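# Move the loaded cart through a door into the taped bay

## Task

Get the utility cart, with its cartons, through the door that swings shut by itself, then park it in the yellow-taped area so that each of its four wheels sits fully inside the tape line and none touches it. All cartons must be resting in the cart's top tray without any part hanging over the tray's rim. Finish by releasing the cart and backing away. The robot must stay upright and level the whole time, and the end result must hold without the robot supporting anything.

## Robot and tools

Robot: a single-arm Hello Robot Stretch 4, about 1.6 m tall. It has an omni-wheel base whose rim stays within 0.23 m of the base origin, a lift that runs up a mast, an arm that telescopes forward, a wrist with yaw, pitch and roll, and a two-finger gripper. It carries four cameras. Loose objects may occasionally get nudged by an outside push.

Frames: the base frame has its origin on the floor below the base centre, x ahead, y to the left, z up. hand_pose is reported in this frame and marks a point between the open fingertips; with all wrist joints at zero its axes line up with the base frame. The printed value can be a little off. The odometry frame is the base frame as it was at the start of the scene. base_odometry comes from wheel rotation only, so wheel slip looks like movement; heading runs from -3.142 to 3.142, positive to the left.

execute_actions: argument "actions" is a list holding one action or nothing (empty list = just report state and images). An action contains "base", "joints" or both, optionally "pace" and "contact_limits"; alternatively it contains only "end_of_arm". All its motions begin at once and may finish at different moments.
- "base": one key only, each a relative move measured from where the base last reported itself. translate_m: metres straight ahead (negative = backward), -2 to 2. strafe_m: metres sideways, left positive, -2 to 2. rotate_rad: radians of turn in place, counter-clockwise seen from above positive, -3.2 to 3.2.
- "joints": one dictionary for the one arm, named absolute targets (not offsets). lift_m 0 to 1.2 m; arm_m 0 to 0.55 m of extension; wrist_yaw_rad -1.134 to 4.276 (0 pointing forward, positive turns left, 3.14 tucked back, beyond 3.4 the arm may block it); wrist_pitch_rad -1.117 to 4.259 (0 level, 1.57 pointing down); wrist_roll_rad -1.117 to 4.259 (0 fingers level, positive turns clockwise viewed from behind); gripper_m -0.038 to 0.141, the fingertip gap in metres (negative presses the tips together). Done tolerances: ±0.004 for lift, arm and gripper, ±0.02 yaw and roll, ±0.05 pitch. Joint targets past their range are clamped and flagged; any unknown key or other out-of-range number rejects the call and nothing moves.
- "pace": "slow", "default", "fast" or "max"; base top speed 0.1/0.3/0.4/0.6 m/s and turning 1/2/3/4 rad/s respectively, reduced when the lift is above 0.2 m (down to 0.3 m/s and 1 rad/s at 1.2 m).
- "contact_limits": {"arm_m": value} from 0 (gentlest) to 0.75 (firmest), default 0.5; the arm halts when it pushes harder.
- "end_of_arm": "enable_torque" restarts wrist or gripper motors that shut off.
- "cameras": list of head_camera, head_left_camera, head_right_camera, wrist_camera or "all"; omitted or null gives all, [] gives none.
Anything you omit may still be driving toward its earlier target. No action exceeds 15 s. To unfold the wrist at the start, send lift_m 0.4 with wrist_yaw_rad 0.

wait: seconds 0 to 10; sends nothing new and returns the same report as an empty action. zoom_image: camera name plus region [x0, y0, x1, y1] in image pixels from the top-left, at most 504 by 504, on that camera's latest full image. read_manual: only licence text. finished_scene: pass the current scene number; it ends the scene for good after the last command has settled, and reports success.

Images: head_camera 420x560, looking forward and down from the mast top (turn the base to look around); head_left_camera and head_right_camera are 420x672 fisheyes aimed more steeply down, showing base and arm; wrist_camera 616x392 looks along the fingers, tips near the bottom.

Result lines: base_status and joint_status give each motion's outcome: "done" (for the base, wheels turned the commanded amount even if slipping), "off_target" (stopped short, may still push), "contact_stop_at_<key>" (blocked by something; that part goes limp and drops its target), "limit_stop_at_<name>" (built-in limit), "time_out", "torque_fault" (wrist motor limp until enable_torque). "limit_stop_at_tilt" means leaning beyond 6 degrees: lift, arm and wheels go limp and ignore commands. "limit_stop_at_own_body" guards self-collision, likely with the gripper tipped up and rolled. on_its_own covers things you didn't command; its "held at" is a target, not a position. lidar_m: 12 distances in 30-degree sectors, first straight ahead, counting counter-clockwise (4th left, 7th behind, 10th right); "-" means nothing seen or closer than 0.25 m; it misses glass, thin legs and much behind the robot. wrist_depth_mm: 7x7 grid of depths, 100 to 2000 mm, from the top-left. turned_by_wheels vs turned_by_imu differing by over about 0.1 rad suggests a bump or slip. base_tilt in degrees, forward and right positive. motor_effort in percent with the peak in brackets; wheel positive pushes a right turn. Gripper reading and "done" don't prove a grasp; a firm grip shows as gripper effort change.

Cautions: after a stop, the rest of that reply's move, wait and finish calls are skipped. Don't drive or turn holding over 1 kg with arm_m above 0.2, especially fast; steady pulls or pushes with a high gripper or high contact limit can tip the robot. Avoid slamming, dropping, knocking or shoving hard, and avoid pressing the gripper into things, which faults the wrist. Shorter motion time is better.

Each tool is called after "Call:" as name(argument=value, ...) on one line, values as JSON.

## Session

Call:
execute_actions(actions=[])

Scene clock: 0.00 s.
base_odometry: x=+0.000 y=+0.000 heading=+0.000 (m, m, rad; odometry frame)
turned_by_wheels: +0.000 (rad since the last result)
turned_by_imu: +0.000 (rad since the last result)
base_tilt: forward=-0.4 right=+0.6 (deg)
lidar_m: 0.95 1.54 1.53 1.93 1.62 1.29 0.71 0.61 0.60 0.70 0.79 0.81
base_status: not commanded
joint_positions: lift_m=+0.123 arm_m=+0.003 wrist_yaw_rad=+3.095 wrist_pitch_rad=-0.008 wrist_roll_rad=-0.004 gripper_m=+0.057
joint_status: not commanded
motor_effort: lift_m=+20 arm_m=-1 wrist_yaw_rad=+1 wrist_pitch_rad=-8 wrist_roll_rad=+1 gripper_m=-1 wheel_0=+0 wheel_1=+0 wheel_2=+0 (%)
hand_pose: x=-0.1105 y=+0.1006 z=+0.3041 quat_wxyz=(+0.023, +0.004, -0.002, +1.000) (m; base frame)
wrist_depth_mm: - 142 891 1098 1430 1576 1366 / - 123 183 1098 1464 1576 1397 / 106 138 195 1138 1464 1576 1430 / 144 148 891 1138 1499 1576 1430 / 668 759 866 1118 1397 1576 1366 / 654 741 203 1060 198 1098 1098 / 286 289 788 - 809 723 768
pictures: head_camera, head_left_camera, head_right_camera, wrist_camera
camera_calibration (this result's frames):
wrist_camera: T_world_to_cam=[[0.0320621, 0.999249, 0.0217561, -0.10073], [0.0193486, 0.0211426, -0.999589, 0.351732], [-0.999299, 0.0324699, -0.0186561, 0.121403], [0, 0, 0, 1]] pos_world=[0.117742, 0.0892758, 0.356044]
Images, in order (width x height): head_camera 420x560, head_left_camera 420x672, head_right_camera 420x672, wrist_camera 616x392.

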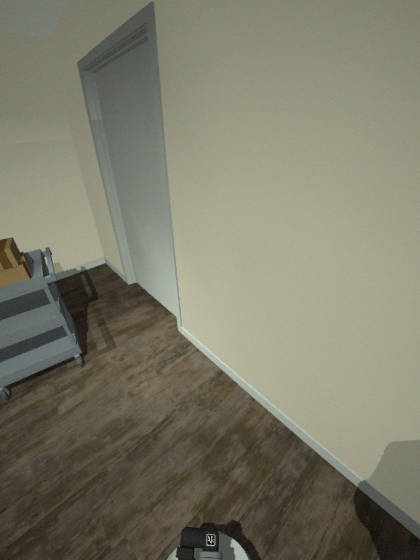

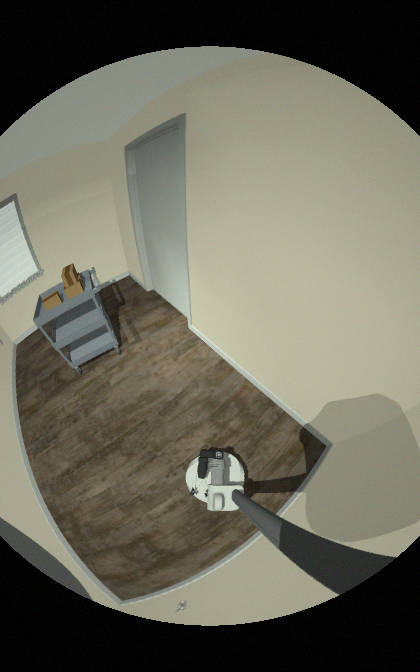

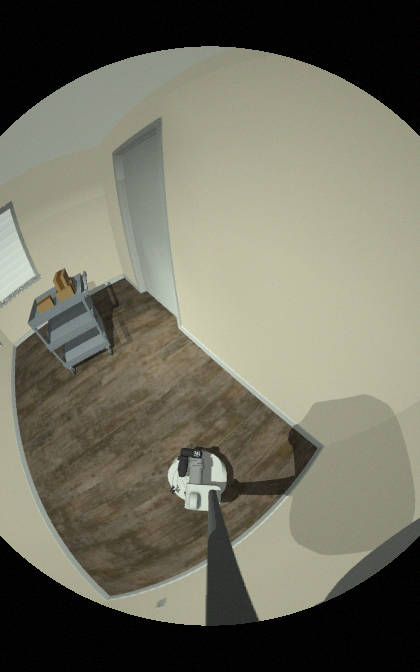

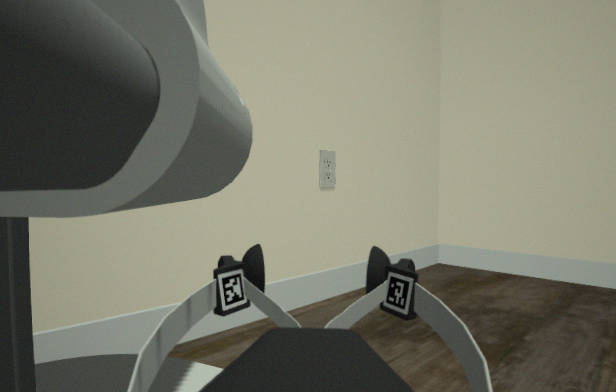

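Call:
zoom_image(camera="head_camera", region=[0, 220, 200, 420])

Call:
zoom_image(camera="head_left_camera", region=[10, 240, 210, 400])

Region (0, 220, 200, 420) of head_camera's 420x560 image, scaled by 2.520, with more detail than that image has.

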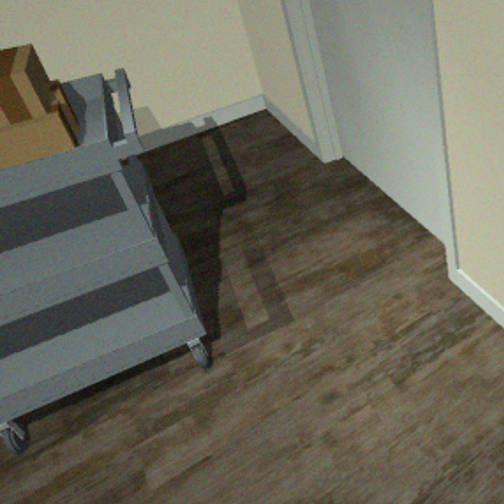

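Region (10, 240, 210, 400) of head_left_camera's 420x672 image, scaled by 2.520, with more detail than that image has; it fills the top 403 rows of this view, and the rest is white.

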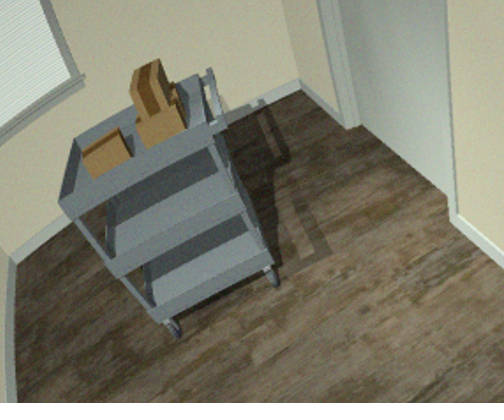

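Call:
execute_actions(actions=[{"base": {"rotate_rad": 0.434}, "joints": {"lift_m": 0.683}, "pace": "max"}], cameras=["head_camera"])

Scene clock: 121.93 s.
base_odometry: x=+0.000 y=+0.000 heading=+0.434 (m, m, rad; odometry frame)
turned_by_wheels: +0.434 (rad since the last result)
turned_by_imu: +0.433 (rad since the last result)
base_tilt: forward=-0.6 right=+0.7 (deg)
lidar_m: 1.45 1.53 2.01 1.65 1.52 0.75 0.59 0.59 0.70 0.83 0.81 0.93
base_status: done
joint_positions: lift_m=+0.683 arm_m=+0.003 wrist_yaw_rad=+3.096 wrist_pitch_rad=-0.008 wrist_roll_rad=-0.004 gripper_m=+0.057
joint_status: all done
motor_effort: lift_m=+20(24) arm_m=+0(0) wrist_yaw_rad=+0(0) wrist_pitch_rad=-8(9) wrist_roll_rad=+0(0) gripper_m=-5(2) wheel_0=+0(5) wheel_1=+0(8) wheel_2=+0(10) (%)
hand_pose: x=-0.1105 y=+0.1006 z=+0.8636 quat_wxyz=(+0.023, +0.004, -0.002, +1.000) (m; base frame)
wrist_depth_mm: - 142 750 820 904 1008 1098 / - 123 183 820 891 1025 1138 / 105 138 195 831 917 1008 1138 / 144 148 759 820 904 1008 1138 / 661 723 750 831 904 1025 1138 / 661 707 203 831 198 1042 1160 / 661 707 759 - 931 1008 1160
pictures: head_camera
Images, in order (width x height): head_camera 420x560.

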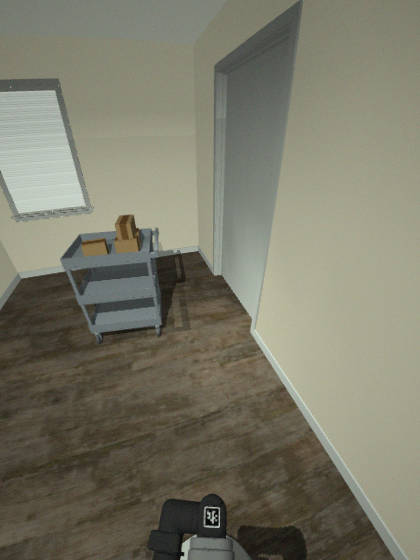

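Call:
execute_actions(actions=[])

Scene clock: 138.23 s.
base_odometry: x=+0.000 y=+0.000 heading=+0.434 (m, m, rad; odometry frame)
turned_by_wheels: +0.000 (rad since the last result)
turned_by_imu: -0.001 (rad since the last result)
base_tilt: forward=-0.6 right=+0.7 (deg)
lidar_m: 1.47 1.51 2.04 1.64 1.53 0.75 0.60 0.59 0.68 0.84 0.82 0.90
base_status: done
joint_positions: lift_m=+0.683 arm_m=+0.003 wrist_yaw_rad=+3.096 wrist_pitch_rad=-0.008 wrist_roll_rad=-0.004 gripper_m=+0.057
joint_status: all done
motor_effort: lift_m=+21(24) arm_m=+0(0) wrist_yaw_rad=+1(0) wrist_pitch_rad=-8(9) wrist_roll_rad=+0(0) gripper_m=-1(2) wheel_0=+0(5) wheel_1=+1(8) wheel_2=+0(10) (%)
hand_pose: x=-0.1105 y=+0.1006 z=+0.8636 quat_wxyz=(+0.023, +0.004, -0.002, +1.000) (m; base frame)
wrist_depth_mm: - 142 759 820 904 1008 1118 / - 123 183 831 904 1008 1098 / 105 138 195 831 904 1025 1098 / 144 147 759 842 904 1008 1118 / 654 699 732 842 904 1008 1138 / 661 707 203 820 198 1025 1160 / 668 699 768 - 946 1025 1160
pictures: head_camera, head_left_camera, head_right_camera, wrist_camera
camera_calibration (this result's frames):
wrist_camera: T_world_to_cam=[[0.0319376, 0.999253, 0.0217566, -0.112881], [0.019297, 0.0211472, -0.99959, 0.910984], [-0.999304, 0.0323444, -0.0186072, 0.1318], [0, 0, 0, 1]] pos_world=[0.117734, 0.0892686, 0.915519]
Images, in order (width x height): head_camera 420x560, head_left_camera 420x672, head_right_camera 420x672, wrist_camera 616x392.

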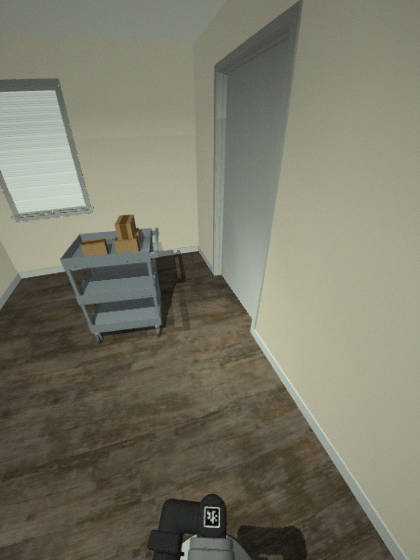

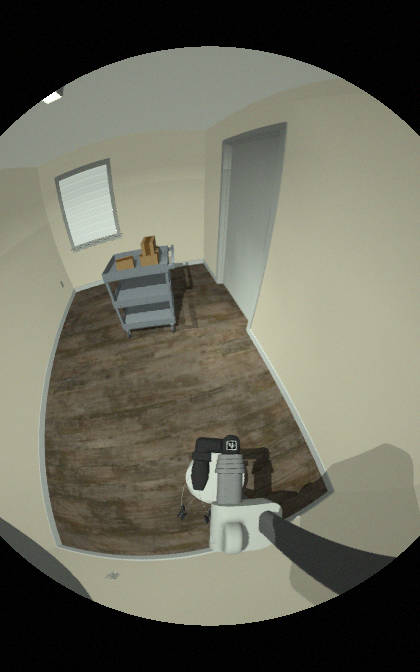

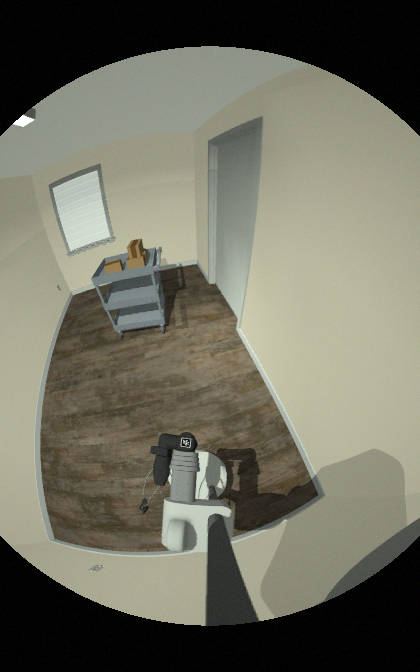

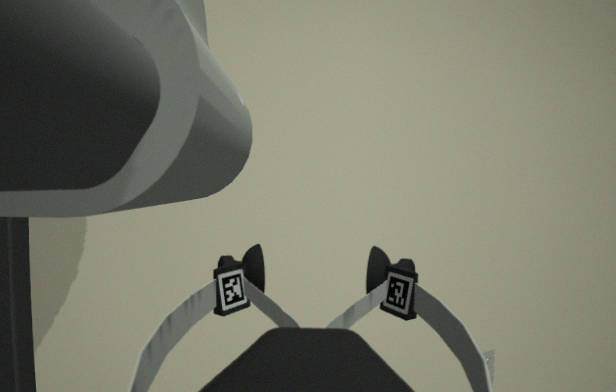

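Call:
zoom_image(camera="head_camera", region=[40, 190, 280, 360])

Region (40, 190, 280, 360) of head_camera's 420x560 image, scaled by 2.100, with more detail than that image has; it fills the top 357 rows of this view, and the rest is white.

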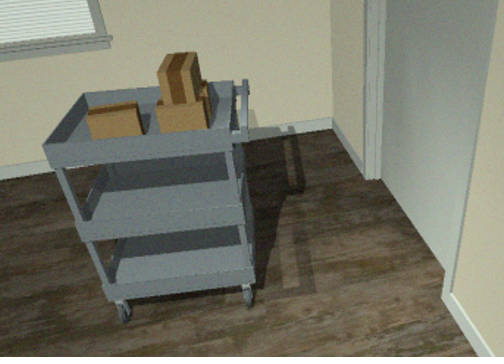

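Call:
execute_actions(actions=[{"base": {"translate_m": 1.83}, "joints": {"wrist_yaw_rad": 2.3, "wrist_roll_rad": 1.57, "gripper_m": 0.1}, "pace": "max"}])

Scene clock: 178.67 s.
base_odometry: x=+1.660 y=+0.770 heading=+0.434 (m, m, rad; odometry frame)
turned_by_wheels: +0.000 (rad since the last result)
turned_by_imu: -0.016 (rad since the last result)
base_tilt: forward=-0.4 right=+0.7 (deg)
lidar_m: 0.46 1.38 1.54 0.45 0.48 2.50 2.34 0.48 0.33 0.25 0.25 0.27
base_status: done
joint_positions: lift_m=+0.683 arm_m=+0.003 wrist_yaw_rad=+2.300 wrist_pitch_rad=-0.008 wrist_roll_rad=+1.569 gripper_m=+0.100
joint_status: all done
motor_effort: lift_m=+20(20) arm_m=+0(0) wrist_yaw_rad=+2(5) wrist_pitch_rad=-9(9) wrist_roll_rad=+2(8) gripper_m=+0(3) wheel_0=+0(5) wheel_1=+0(5) wheel_2=-1(9) (%)
hand_pose: x=+0.0467 y=+0.2734 z=+0.8636 quat_wxyz=(+0.286, +0.291, +0.644, +0.647) (m; base frame)
wrist_depth_mm: - - - - 449 449 445 / - - - 580 1098 878 591 / - - 654 591 1160 891 512 / - - - 647 - 878 549 / - - - - - 759 597 / - - - 615 634 654 1182 / - - - - - 1708 1308
pictures: head_camera, head_left_camera, head_right_camera, wrist_camera
camera_calibration (this result's frames):
wrist_camera: T_world_to_cam=[[-0.000715895, 0.0296526, -0.99956, 0.858046], [-0.727715, -0.685594, -0.0198174, 0.286247], [-0.68588, 0.72738, 0.0220694, 0.0435096], [0, 0, 0, 1]] pos_world=[0.238763, 0.139158, 0.862381]
Images, in order (width x height): head_camera 420x560, head_left_camera 420x672, head_right_camera 420x672, wrist_camera 616x392.

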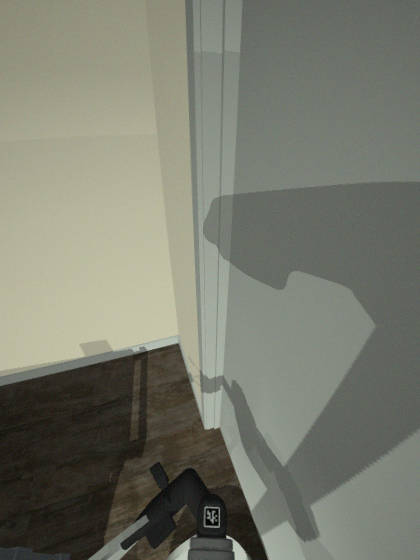

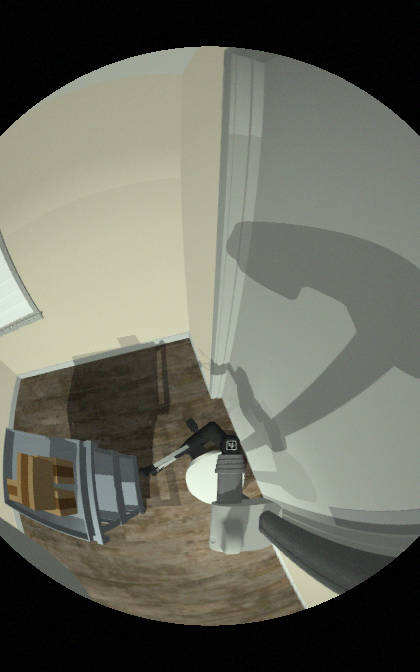

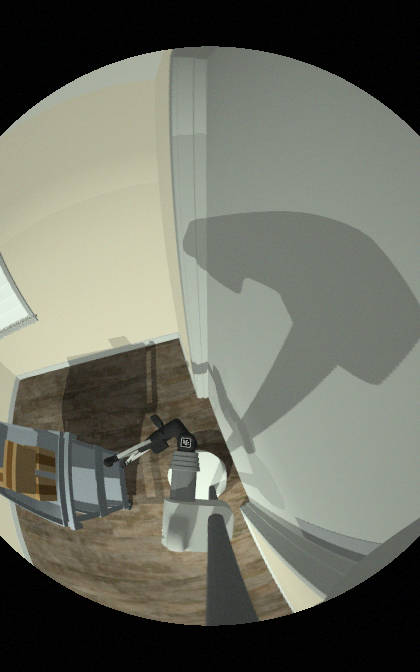

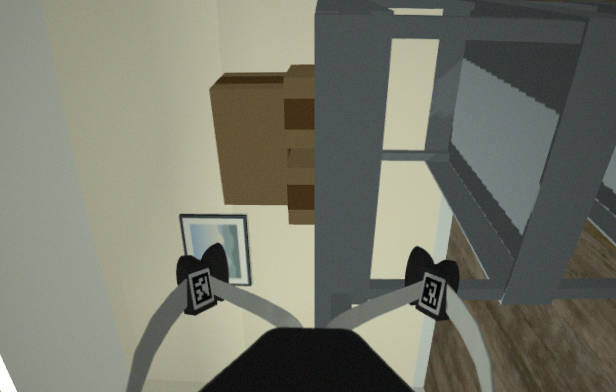

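Call:
zoom_image(camera="wrist_camera", region=[200, 0, 500, 392])

Call:
zoom_image(camera="head_left_camera", region=[0, 380, 300, 600])

Call:
zoom_image(camera="head_right_camera", region=[150, 380, 420, 640])

Region (200, 0, 500, 392) of wrist_camera's 616x392 image, scaled by 1.286; it fills the left 386 columns of this view, and the rest is white.

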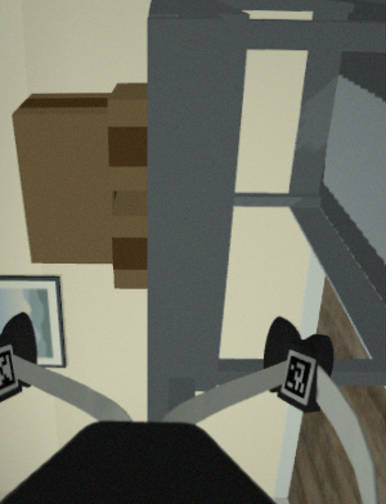

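Region (0, 380, 300, 600) of head_left_camera's 420x672 image, scaled by 1.680, with more detail than that image has; it fills the top 370 rows of this view, and the rest is white.

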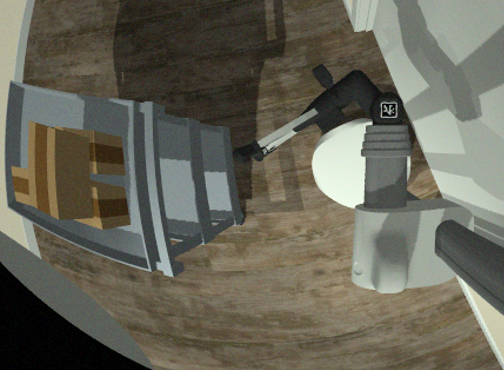

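Region (150, 380, 420, 640) of head_right_camera's 420x672 image, scaled by 1.867, with more detail than that image has; it fills the top 485 rows of this view, and the rest is white.

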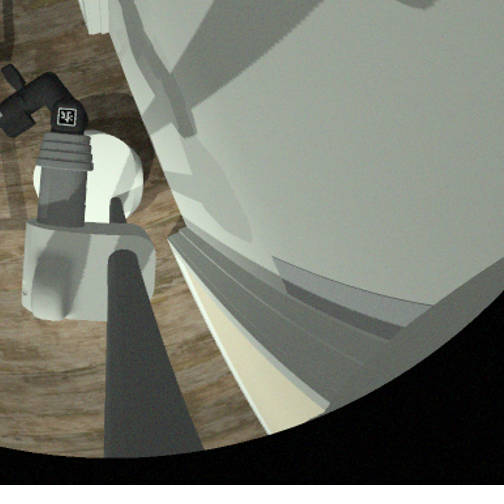

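Call:
execute_actions(actions=[{"base": {"rotate_rad": 1.93}, "joints": {"wrist_yaw_rad": 0.05, "lift_m": 0.645, "arm_m": 0.025, "gripper_m": 0.085}, "pace": "fast"}])

Scene clock: 230.50 s.
base_odometry: x=+1.660 y=+0.770 heading=+2.364 (m, m, rad; odometry frame)
turned_by_wheels: +1.930 (rad since the last result)
turned_by_imu: +1.930 (rad since the last result)
base_tilt: forward=-0.6 right=+0.7 (deg)
lidar_m: 0.48 0.52 2.41 0.80 0.37 0.27 0.26 0.26 0.39 0.73 1.42 0.49
base_status: done
joint_positions: lift_m=+0.645 arm_m=+0.024 wrist_yaw_rad=+0.050 wrist_pitch_rad=-0.008 wrist_roll_rad=+1.569 gripper_m=+0.085
joint_status: all done
motor_effort: lift_m=+18(18) arm_m=+8(6) wrist_yaw_rad=+0(8) wrist_pitch_rad=-9(8) wrist_roll_rad=+2(2) gripper_m=+0(2) wheel_0=-2(8) wheel_1=-1(6) wheel_2=+0(6) (%)
hand_pose: x=+0.4869 y=-0.0728 z=+0.8257 quat_wxyz=(+0.707, +0.706, +0.015, +0.021) (m; base frame)
wrist_depth_mm: - - - 267 1983 1808 512 / - - - 274 - 778 535 / - 399 394 282 - 798 525 / - 415 407 290 - 788 530 / - 433 240 298 306 778 530 / - - 243 304 306 676 530 / - - - - - 1060 508
pictures: head_camera, head_left_camera, head_right_camera, wrist_camera
camera_calibration (this result's frames):
wrist_camera: T_world_to_cam=[[0.0235255, -0.0180439, -0.99956, 0.815511], [-0.0766615, 0.996861, -0.0197995, 0.174025], [0.99678, 0.0770936, 0.0220684, -0.268528], [0, 0, 0, 1]] pos_world=[0.261819, -0.138062, 0.824524]
Images, in order (width x height): head_camera 420x560, head_left_camera 420x672, head_right_camera 420x672, wrist_camera 616x392.

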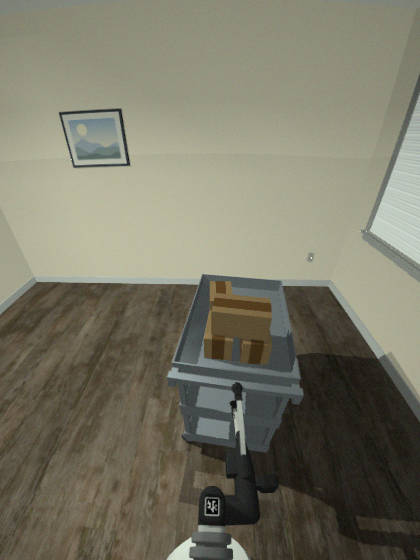

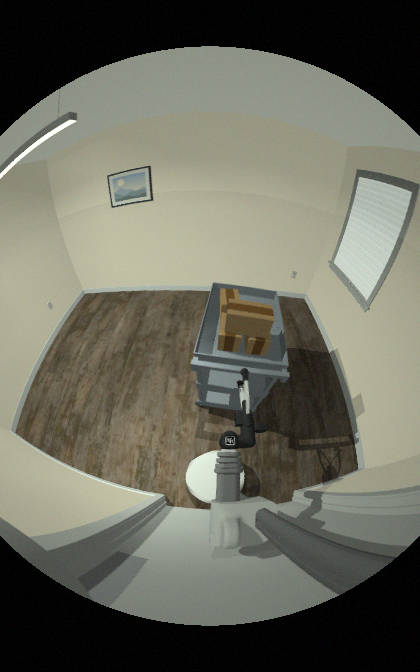

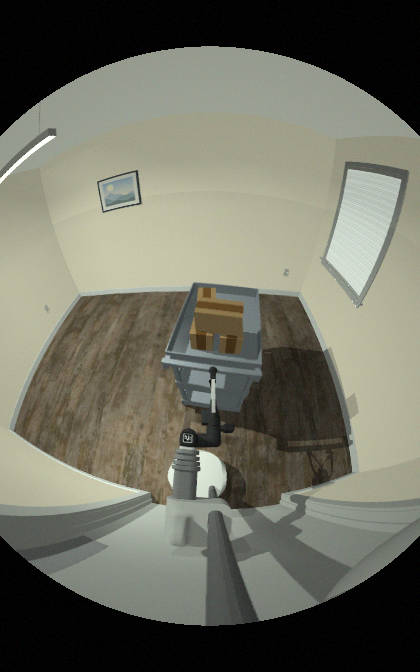

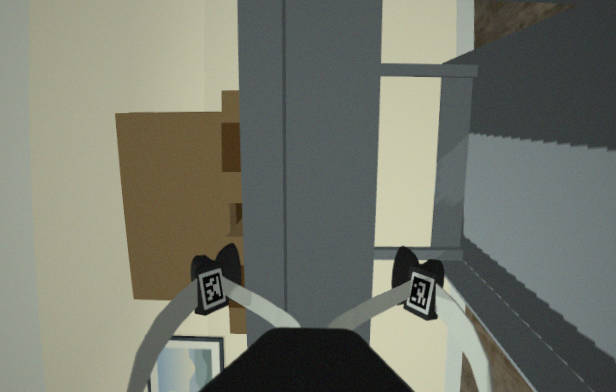

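Call:
execute_actions(actions=[{"joints": {"lift_m": 0.681, "arm_m": 0.056, "gripper_m": 0.065}, "pace": "default"}], cameras=["wrist_camera", "head_camera"])

Scene clock: 243.93 s.
base_odometry: x=+1.660 y=+0.770 heading=+2.364 (m, m, rad; odometry frame)
turned_by_wheels: +0.000 (rad since the last result)
turned_by_imu: -0.001 (rad since the last result)
base_tilt: forward=-0.6 right=+0.8 (deg)
lidar_m: 0.48 0.51 2.39 0.81 0.38 0.26 0.25 0.27 0.38 0.74 1.45 0.49
base_status: not commanded
joint_positions: lift_m=+0.681 arm_m=+0.054 wrist_yaw_rad=+0.050 wrist_pitch_rad=-0.008 wrist_roll_rad=+1.569 gripper_m=+0.065
joint_status: all done
motor_effort: lift_m=+22(23) arm_m=+9(6) wrist_yaw_rad=+0(1) wrist_pitch_rad=-8(9) wrist_roll_rad=+3(2) gripper_m=-4(4) wheel_0=-1(2) wheel_1=-1(0) wheel_2=+0(0) (%)
hand_pose: x=+0.5178 y=-0.0729 z=+0.8614 quat_wxyz=(+0.707, +0.706, +0.015, +0.021) (m; base frame)
wrist_depth_mm: - 1983 1983 186 238 1863 549 / - - - 191 245 798 585 / - - 366 196 253 842 585 / - - 375 202 260 854 585 / - - 389 268 265 866 585 / - - 201 211 216 750 580 / - - - - 282 1618 530
pictures: head_camera, wrist_camera
camera_calibration (this result's frames):
wrist_camera: T_world_to_cam=[[0.023523, -0.0180456, -0.99956, 0.850476], [-0.0765254, 0.996871, -0.0197979, 0.177068], [0.99679, 0.0769575, 0.0220685, -0.300109], [0, 0, 0, 1]] pos_world=[0.29269, -0.138071, 0.860231]
Images, in order (width x height): head_camera 420x560, wrist_camera 616x392.

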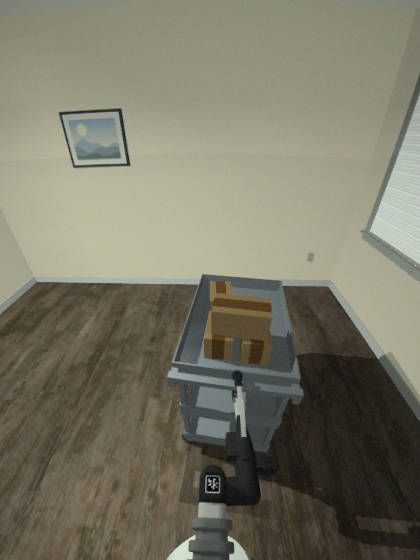

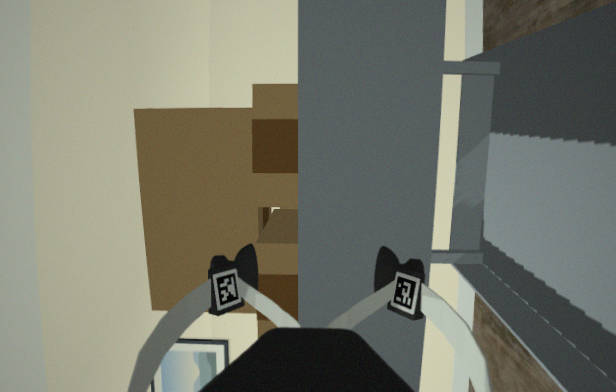

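Call:
execute_actions(actions=[{"joints": {"lift_m": 0.677, "gripper_m": -0.035}}], cameras=["wrist_camera"])

Scene clock: 248.37 s.
base_odometry: x=+1.660 y=+0.770 heading=+2.364 (m, m, rad; odometry frame)
turned_by_wheels: +0.000 (rad since the last result)
turned_by_imu: -0.002 (rad since the last result)
base_tilt: forward=-0.5 right=+0.8 (deg)
lidar_m: 0.47 0.50 2.41 0.86 0.37 0.28 0.25 0.27 0.39 0.73 1.43 0.50
base_status: not commanded
joint_positions: lift_m=+0.677 arm_m=+0.055 wrist_yaw_rad=+0.052 wrist_pitch_rad=-0.009 wrist_roll_rad=+1.569 gripper_m=-0.034
joint_status: all done
motor_effort: lift_m=+18(22) arm_m=+6(10) wrist_yaw_rad=-6(6) wrist_pitch_rad=-8(9) wrist_roll_rad=+3(2) gripper_m=-24(18) wheel_0=-2(2) wheel_1=-1(1) wheel_2=+2(2) (%)
hand_pose: x=+0.5185 y=-0.0723 z=+0.8579 quat_wxyz=(+0.707, +0.706, +0.015, +0.021) (m; base frame)
wrist_depth_mm: - 1921 1921 175 229 1921 544 / - - 1983 180 235 778 580 / - 359 355 185 241 820 580 / - - 366 190 248 842 580 / - - 375 195 253 820 585 / - - 185 199 182 661 569 / - - - - 271 1661 525
pictures: wrist_camera
camera_calibration (this result's frames):
wrist_camera: T_world_to_cam=[[0.0239046, -0.0179803, -0.999553, 0.846725], [-0.0785258, 0.996715, -0.0198072, 0.177501], [0.996625, 0.0789641, 0.0224141, -0.300875], [0, 0, 0, 1]] pos_world=[0.293558, -0.137935, 0.856606]
Images, in order (width x height): wrist_camera 616x392.

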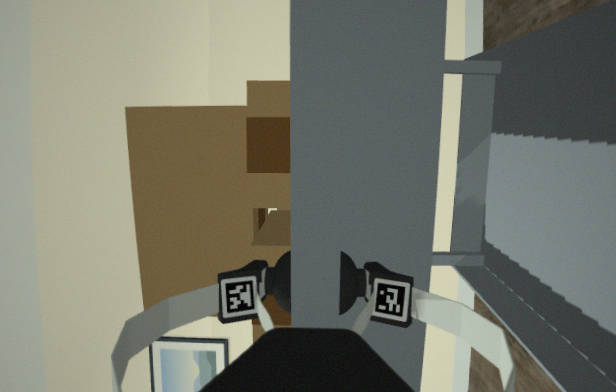

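Call:
execute_actions(actions=[{"base": {"translate_m": -0.09}, "joints": {"arm_m": 0.03}}], cameras=[])

Call:
execute_actions(actions=[{"base": {"translate_m": -0.8}}])

Scene clock: 280.57 s.
base_odometry: x=+1.724 y=+0.707 heading=+2.364 (m, m, rad; odometry frame)
turned_by_wheels: +0.000 (rad since the last result)
turned_by_imu: -0.001 (rad since the last result)
base_tilt: forward=-0.7 right=+0.9 (deg)
lidar_m: 0.44 0.48 2.43 0.41 0.34 0.25 - 0.25 0.28 0.62 1.47 0.46
base_status: done
joint_positions: lift_m=+0.677 arm_m=+0.031 wrist_yaw_rad=+0.048 wrist_pitch_rad=-0.009 wrist_roll_rad=+1.569 gripper_m=-0.034
joint_status: all done
motor_effort: lift_m=+19(19) arm_m=-7(19) wrist_yaw_rad=+8(17) wrist_pitch_rad=-8(10) wrist_roll_rad=+2(3) gripper_m=-20(27) wheel_0=+0(11) wheel_1=+1(6) wheel_2=-3(20) (%)
hand_pose: x=+0.4945 y=-0.0736 z=+0.8578 quat_wxyz=(+0.707, +0.707, +0.014, +0.020) (m; base frame)
wrist_depth_mm: - - - 174 227 1921 544 / - - - 179 234 778 580 / - 359 353 184 241 820 580 / - 373 368 190 247 842 580 / - - 375 195 253 831 574 / - - 185 196 183 668 574 / - - - - 268 1661 525
pictures: none
No camera images: the call's "cameras" was empty. Leave "cameras" out to get every camera's image.

Scene clock: 284.73 s.
base_odometry: x=+2.294 y=+0.145 heading=+2.363 (m, m, rad; odometry frame)
turned_by_wheels: +0.000 (rad since the last result)
turned_by_imu: +0.002 (rad since the last result)
base_tilt: forward=-0.5 right=+0.8 (deg)
lidar_m: 0.45 0.50 0.74 2.11 2.21 1.62 0.27 0.25 - 0.25 0.29 0.44
base_status: done
joint_positions: lift_m=+0.677 arm_m=+0.031 wrist_yaw_rad=+0.046 wrist_pitch_rad=-0.009 wrist_roll_rad=+1.569 gripper_m=-0.034
joint_status: not commanded
motor_effort: lift_m=+19(19) arm_m=-8(8) wrist_yaw_rad=+10(13) wrist_pitch_rad=-7(9) wrist_roll_rad=+2(2) gripper_m=-23(27) wheel_0=-3(13) wheel_1=+0(9) wheel_2=-1(20) (%)
hand_pose: x=+0.4944 y=-0.0740 z=+0.8579 quat_wxyz=(+0.707, +0.707, +0.013, +0.020) (m; base frame)
wrist_depth_mm: - - - 158 211 741 574 / - - 336 166 221 778 580 / - 355 345 176 231 820 585 / - - 366 185 242 866 585 / - - 384 195 254 788 580 / - - 185 200 183 1576 549 / - - - - 287 1708 878
pictures: head_camera, head_left_camera, head_right_camera, wrist_camera
camera_calibration (this result's frames):
wrist_camera: T_world_to_cam=[[0.0241185, -0.0181068, -0.999545, 0.847145], [-0.0726101, 0.997164, -0.0198157, 0.174452], [0.997069, 0.073055, 0.0227353, -0.277655], [0, 0, 0, 1]] pos_world=[0.269076, -0.138334, 0.856529]
Images, in order (width x height): head_camera 420x560, head_left_camera 420x672, head_right_camera 420x672, wrist_camera 616x392.

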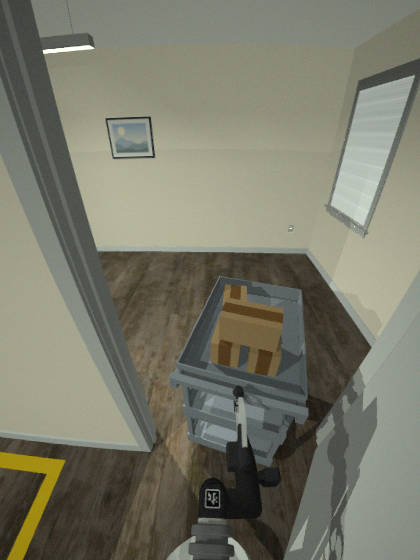

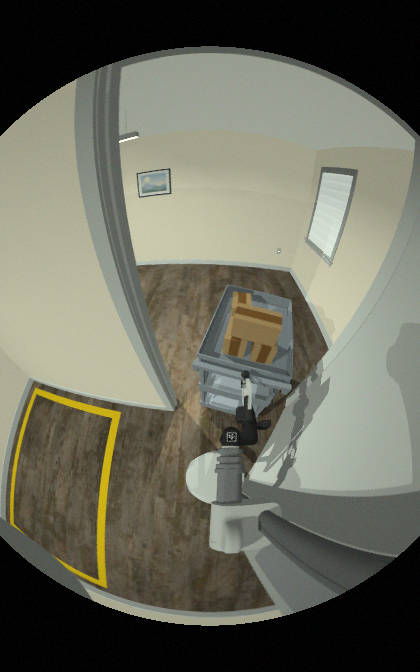

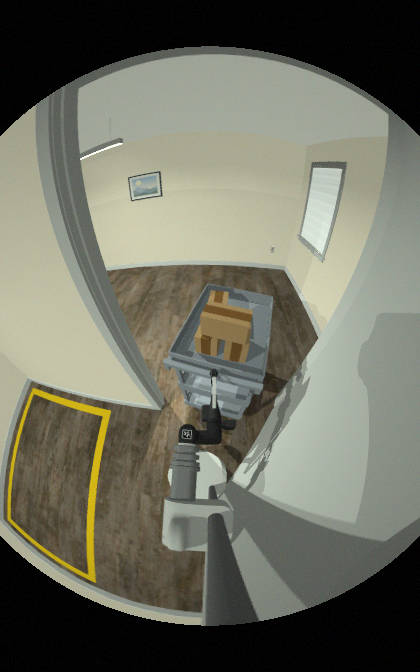

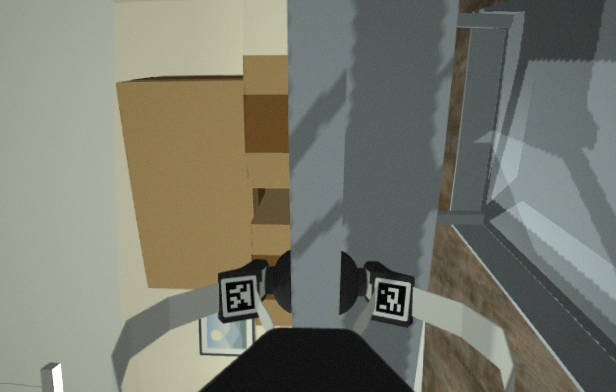

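Call:
execute_actions(actions=[{"base": {"translate_m": -0.57}}], cameras=["head_left_camera"])

Call:
execute_actions(actions=[{"base": {"rotate_rad": 0.3}, "pace": "slow"}], cameras=["head_camera", "head_left_camera", "wrist_camera"])

Scene clock: 408.10 s.
base_odometry: x=+2.700 y=-0.255 heading=+2.363 (m, m, rad; odometry frame)
turned_by_wheels: +0.000 (rad since the last result)
turned_by_imu: +0.001 (rad since the last result)
base_tilt: forward=-0.6 right=+0.7 (deg)
lidar_m: 0.48 0.54 1.57 2.29 1.39 1.02 0.97 0.99 1.42 1.39 0.25 0.25
base_status: done
joint_positions: lift_m=+0.677 arm_m=+0.031 wrist_yaw_rad=+0.051 wrist_pitch_rad=-0.009 wrist_roll_rad=+1.569 gripper_m=-0.034
joint_status: not commanded
motor_effort: lift_m=+19(19) arm_m=-8(8) wrist_yaw_rad=-3(24) wrist_pitch_rad=-8(8) wrist_roll_rad=+3(2) gripper_m=-24(24) wheel_0=+0(8) wheel_1=+0(8) wheel_2=+0(14) (%)
hand_pose: x=+0.4948 y=-0.0725 z=+0.8578 quat_wxyz=(+0.707, +0.706, +0.015, +0.021) (m; base frame)
wrist_depth_mm: - - - 152 204 732 580 / - 334 325 160 215 768 574 / - 355 342 171 227 809 574 / - - 366 181 242 866 585 / - - 387 193 252 1756 580 / - - 184 199 183 1618 539 / 931 931 1008 - 294 917 878
pictures: head_left_camera
Images, in order (width x height): head_left_camera 420x672.

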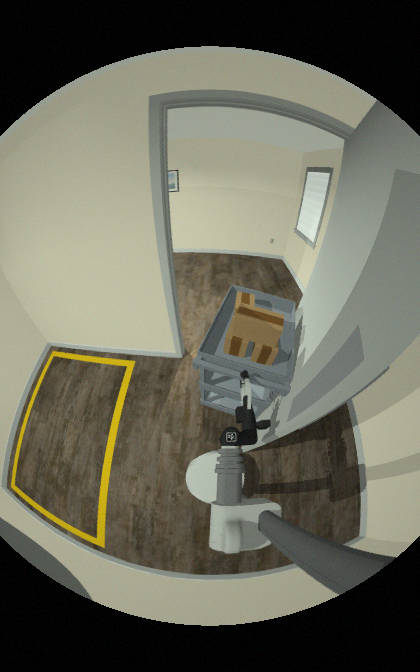

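Scene clock: 410.00 s.
base_odometry: x=+2.700 y=-0.255 heading=+2.664 (m, m, rad; odometry frame)
turned_by_wheels: +0.300 (rad since the last result)
turned_by_imu: +0.299 (rad since the last result)
base_tilt: forward=-0.6 right=+0.9 (deg)
lidar_m: 0.47 1.30 2.30 1.84 1.12 0.96 0.96 1.18 1.41 1.39 0.31 0.26
base_status: done
joint_positions: lift_m=+0.677 arm_m=+0.031 wrist_yaw_rad=+0.054 wrist_pitch_rad=-0.009 wrist_roll_rad=+1.569 gripper_m=-0.034
joint_status: not commanded
motor_effort: lift_m=+19(19) arm_m=-7(8) wrist_yaw_rad=-11(42) wrist_pitch_rad=-7(8) wrist_roll_rad=+4(2) gripper_m=-18(20) wheel_0=+4(14) wheel_1=+0(7) wheel_2=+1(10) (%)
hand_pose: x=+0.4950 y=-0.0718 z=+0.8578 quat_wxyz=(+0.707, +0.706, +0.016, +0.022) (m; base frame)
wrist_depth_mm: - 260 249 - 138 139 580 / - 296 285 - 159 161 574 / - 359 334 105 183 609 569 / - - 976 122 219 1661 535 / 976 946 931 152 260 904 504 / 1042 1025 185 198 184 413 452 / 1098 1098 1078 - 1078 1042 1078
pictures: head_camera, head_left_camera, wrist_camera
camera_calibration (this result's frames):
wrist_camera: T_world_to_cam=[[0.023974, -0.0180129, -0.99955, 0.847171], [-0.080228, 0.996578, -0.0198836, 0.17605], [0.996488, 0.0806686, 0.0224469, -0.277285], [0, 0, 0, 1]] pos_world=[0.270126, -0.137819, 0.856515]
Images, in order (width x height): head_camera 420x560, head_left_camera 420x672, wrist_camera 616x392.

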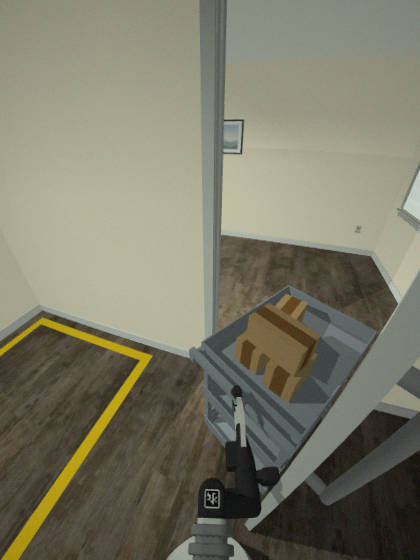

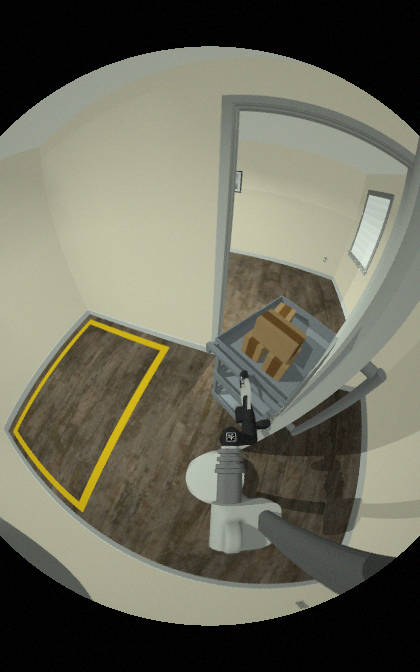

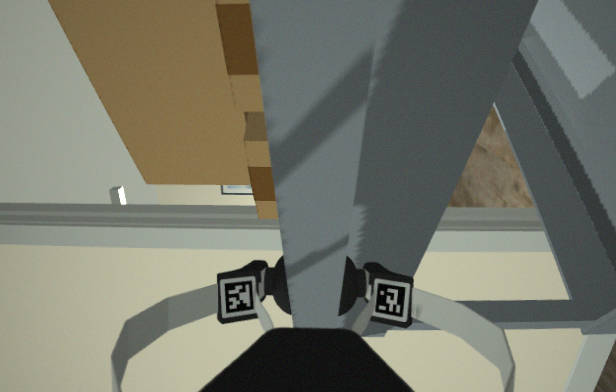

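Call:
execute_actions(actions=[{"base": {"strafe_m": 1.76}}])

Scene clock: 424.17 s.
base_odometry: x=+1.890 y=-1.818 heading=+2.664 (m, m, rad; odometry frame)
turned_by_wheels: +0.000 (rad since the last result)
turned_by_imu: -0.019 (rad since the last result)
base_tilt: forward=-0.6 right=+0.9 (deg)
lidar_m: 0.47 0.72 0.61 0.60 0.56 0.47 0.47 0.55 1.04 3.09 0.52 0.35
base_status: done
joint_positions: lift_m=+0.677 arm_m=+0.031 wrist_yaw_rad=+0.046 wrist_pitch_rad=-0.009 wrist_roll_rad=+1.570 gripper_m=-0.034
joint_status: not commanded
motor_effort: lift_m=+19(19) arm_m=-8(7) wrist_yaw_rad=+11(45) wrist_pitch_rad=-7(8) wrist_roll_rad=+1(2) gripper_m=-22(26) wheel_0=+0(16) wheel_1=-1(5) wheel_2=-1(5) (%)
hand_pose: x=+0.4944 y=-0.0741 z=+0.8579 quat_wxyz=(+0.707, +0.707, +0.013, +0.019) (m; base frame)
wrist_depth_mm: - - - - - - - / - - - - - - - / 1366 - - - - - - / 1430 1464 - - - 1397 1281 / 1430 1430 1366 - 436 433 433 / 1118 1118 184 130 181 1098 1118 / 917 917 960 - 960 904 917
pictures: head_camera, head_left_camera, head_right_camera, wrist_camera
camera_calibration (this result's frames):
wrist_camera: T_world_to_cam=[[0.0240363, -0.0178763, -0.999551, 0.847187], [-0.0724041, 0.997183, -0.0195751, 0.174205], [0.997086, 0.0728421, 0.0226742, -0.277601], [0, 0, 0, 1]] pos_world=[0.269042, -0.138348, 0.856511]
Images, in order (width x height): head_camera 420x560, head_left_camera 420x672, head_right_camera 420x672, wrist_camera 616x392.

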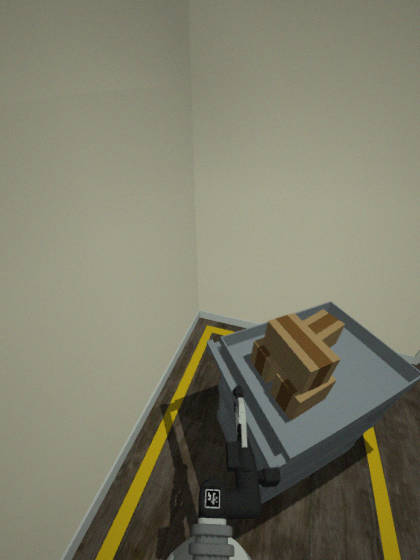

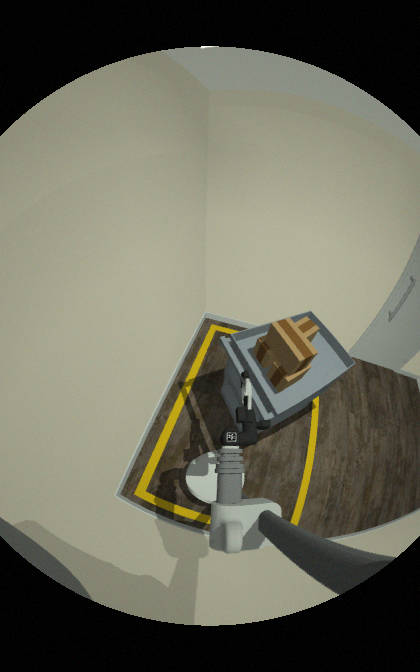

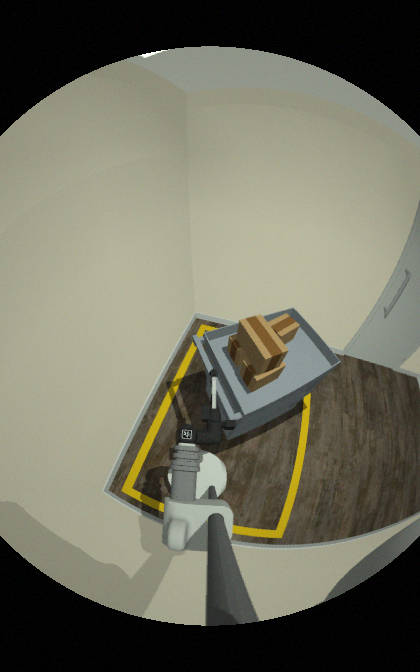

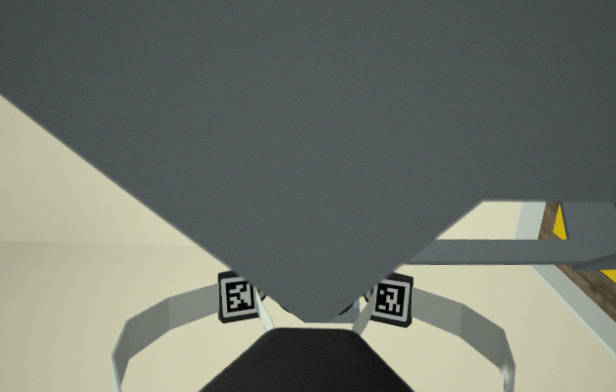

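Call:
zoom_image(camera="head_right_camera", region=[100, 290, 380, 550])

Call:
zoom_image(camera="head_camera", region=[170, 290, 420, 560])

Region (100, 290, 380, 550) of head_right_camera's 420x672 image, scaled by 1.800, with more detail than that image has; it fills the top 468 rows of this view, and the rest is white.

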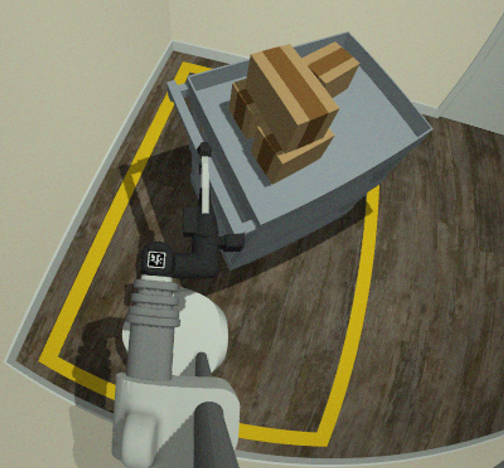

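Region (170, 290, 420, 560) of head_camera's 420x560 image, scaled by 1.867, with more detail than that image has; it fills the left 467 columns of this view, and the rest is white.

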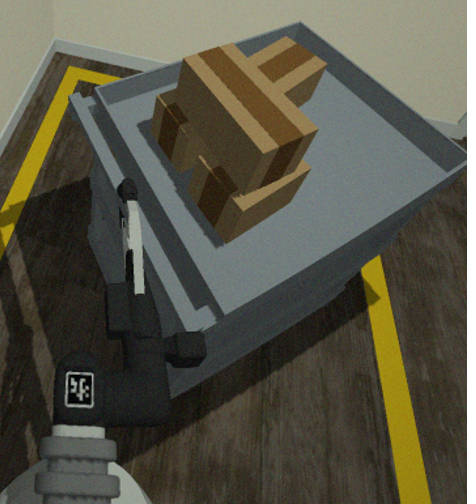

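Call:
execute_actions(actions=[{"joints": {"gripper_m": 0.06}}], cameras=["wrist_camera"])

Call:
execute_actions(actions=[{"base": {"translate_m": -0.23}, "joints": {"arm_m": 0.0}, "pace": "max"}], cameras=["head_camera", "head_right_camera"])

Scene clock: 458.40 s.
base_odometry: x=+1.890 y=-1.818 heading=+2.664 (m, m, rad; odometry frame)
turned_by_wheels: +0.000 (rad since the last result)
turned_by_imu: -0.002 (rad since the last result)
base_tilt: forward=-0.6 right=+0.9 (deg)
lidar_m: 0.46 0.72 0.62 0.60 0.54 0.47 0.49 0.55 1.02 3.11 0.52 0.35
base_status: not commanded
joint_positions: lift_m=+0.677 arm_m=+0.031 wrist_yaw_rad=+0.050 wrist_pitch_rad=-0.009 wrist_roll_rad=+1.570 gripper_m=+0.060
joint_status: all done
motor_effort: lift_m=+19(19) arm_m=-7(8) wrist_yaw_rad=+1(12) wrist_pitch_rad=-7(7) wrist_roll_rad=+1(2) gripper_m=-3(18) wheel_0=+0(1) wheel_1=-1(2) wheel_2=+0(1) (%)
hand_pose: x=+0.4947 y=-0.0729 z=+0.8578 quat_wxyz=(+0.707, +0.707, +0.015, +0.021) (m; base frame)
wrist_depth_mm: - - - - - - - / - - - - - - - / - - - - - - - / 1430 1499 - - - - - / 1397 1430 1336 - - 866 442 / 1138 1138 199 153 196 1118 1078 / 917 904 960 - 946 917 931
pictures: wrist_camera
camera_calibration (this result's frames):
wrist_camera: T_world_to_cam=[[0.0239781, -0.0177876, -0.999554, 0.847201], [-0.0763493, 0.996889, -0.0195717, 0.175], [0.996793, 0.0767846, 0.0225455, -0.277432], [0, 0, 0, 1]] pos_world=[0.269589, -0.138083, 0.856503]
Images, in order (width x height): wrist_camera 616x392.

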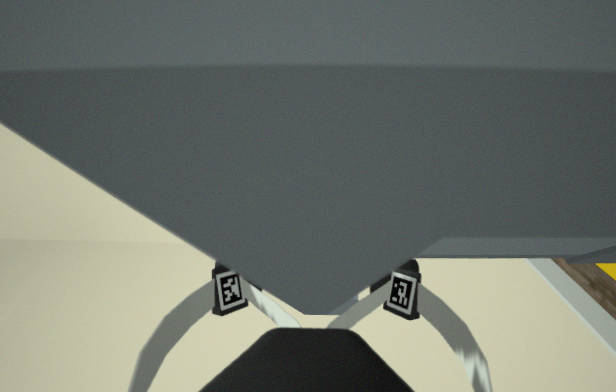

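Scene clock: 460.30 s.
base_odometry: x=+2.094 y=-1.923 heading=+2.664 (m, m, rad; odometry frame)
turned_by_wheels: +0.000 (rad since the last result)
turned_by_imu: +0.001 (rad since the last result)
base_tilt: forward=-0.6 right=+0.9 (deg)
lidar_m: 0.54 0.79 0.67 0.51 0.27 0.25 0.25 0.30 0.58 3.04 2.06 0.50
base_status: done
joint_positions: lift_m=+0.677 arm_m=+0.004 wrist_yaw_rad=+0.050 wrist_pitch_rad=-0.009 wrist_roll_rad=+1.570 gripper_m=+0.060
joint_status: arm_m off_target (ended at +0.004, target +0.000)
joint sent to its limit — the command would take arm_m past its lower limit, so that joint was sent only as far as its limit.
motor_effort: lift_m=+19(19) arm_m=-9(10) wrist_yaw_rad=+1(1) wrist_pitch_rad=-7(8) wrist_roll_rad=+1(2) gripper_m=-3(1) wheel_0=+0(5) wheel_1=+0(5) wheel_2=-1(11) (%)
hand_pose: x=+0.4677 y=-0.0729 z=+0.8578 quat_wxyz=(+0.707, +0.707, +0.015, +0.021) (m; base frame)
wrist_depth_mm: 1464 1464 445 306 303 820 574 / 1537 1499 477 301 291 296 296 / 1661 1618 1618 300 370 778 580 / 1708 1708 1661 591 1661 723 569 / 1618 1576 1576 1499 1618 1576 1336 / 1205 1205 199 1229 197 1205 1160 / 1008 1008 1060 - 1025 1008 991
pictures: head_camera, head_right_camera
Images, in order (width x height): head_camera 420x560, head_right_camera 420x672.

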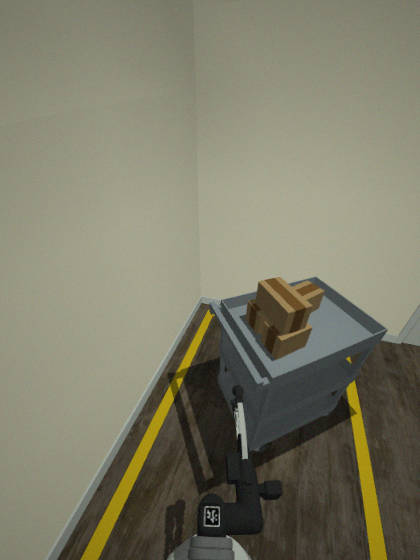

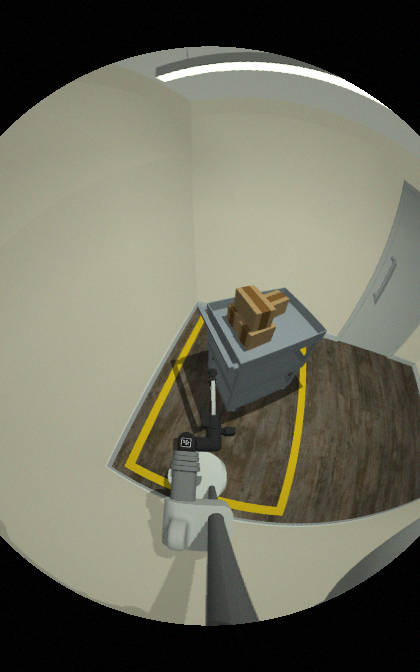

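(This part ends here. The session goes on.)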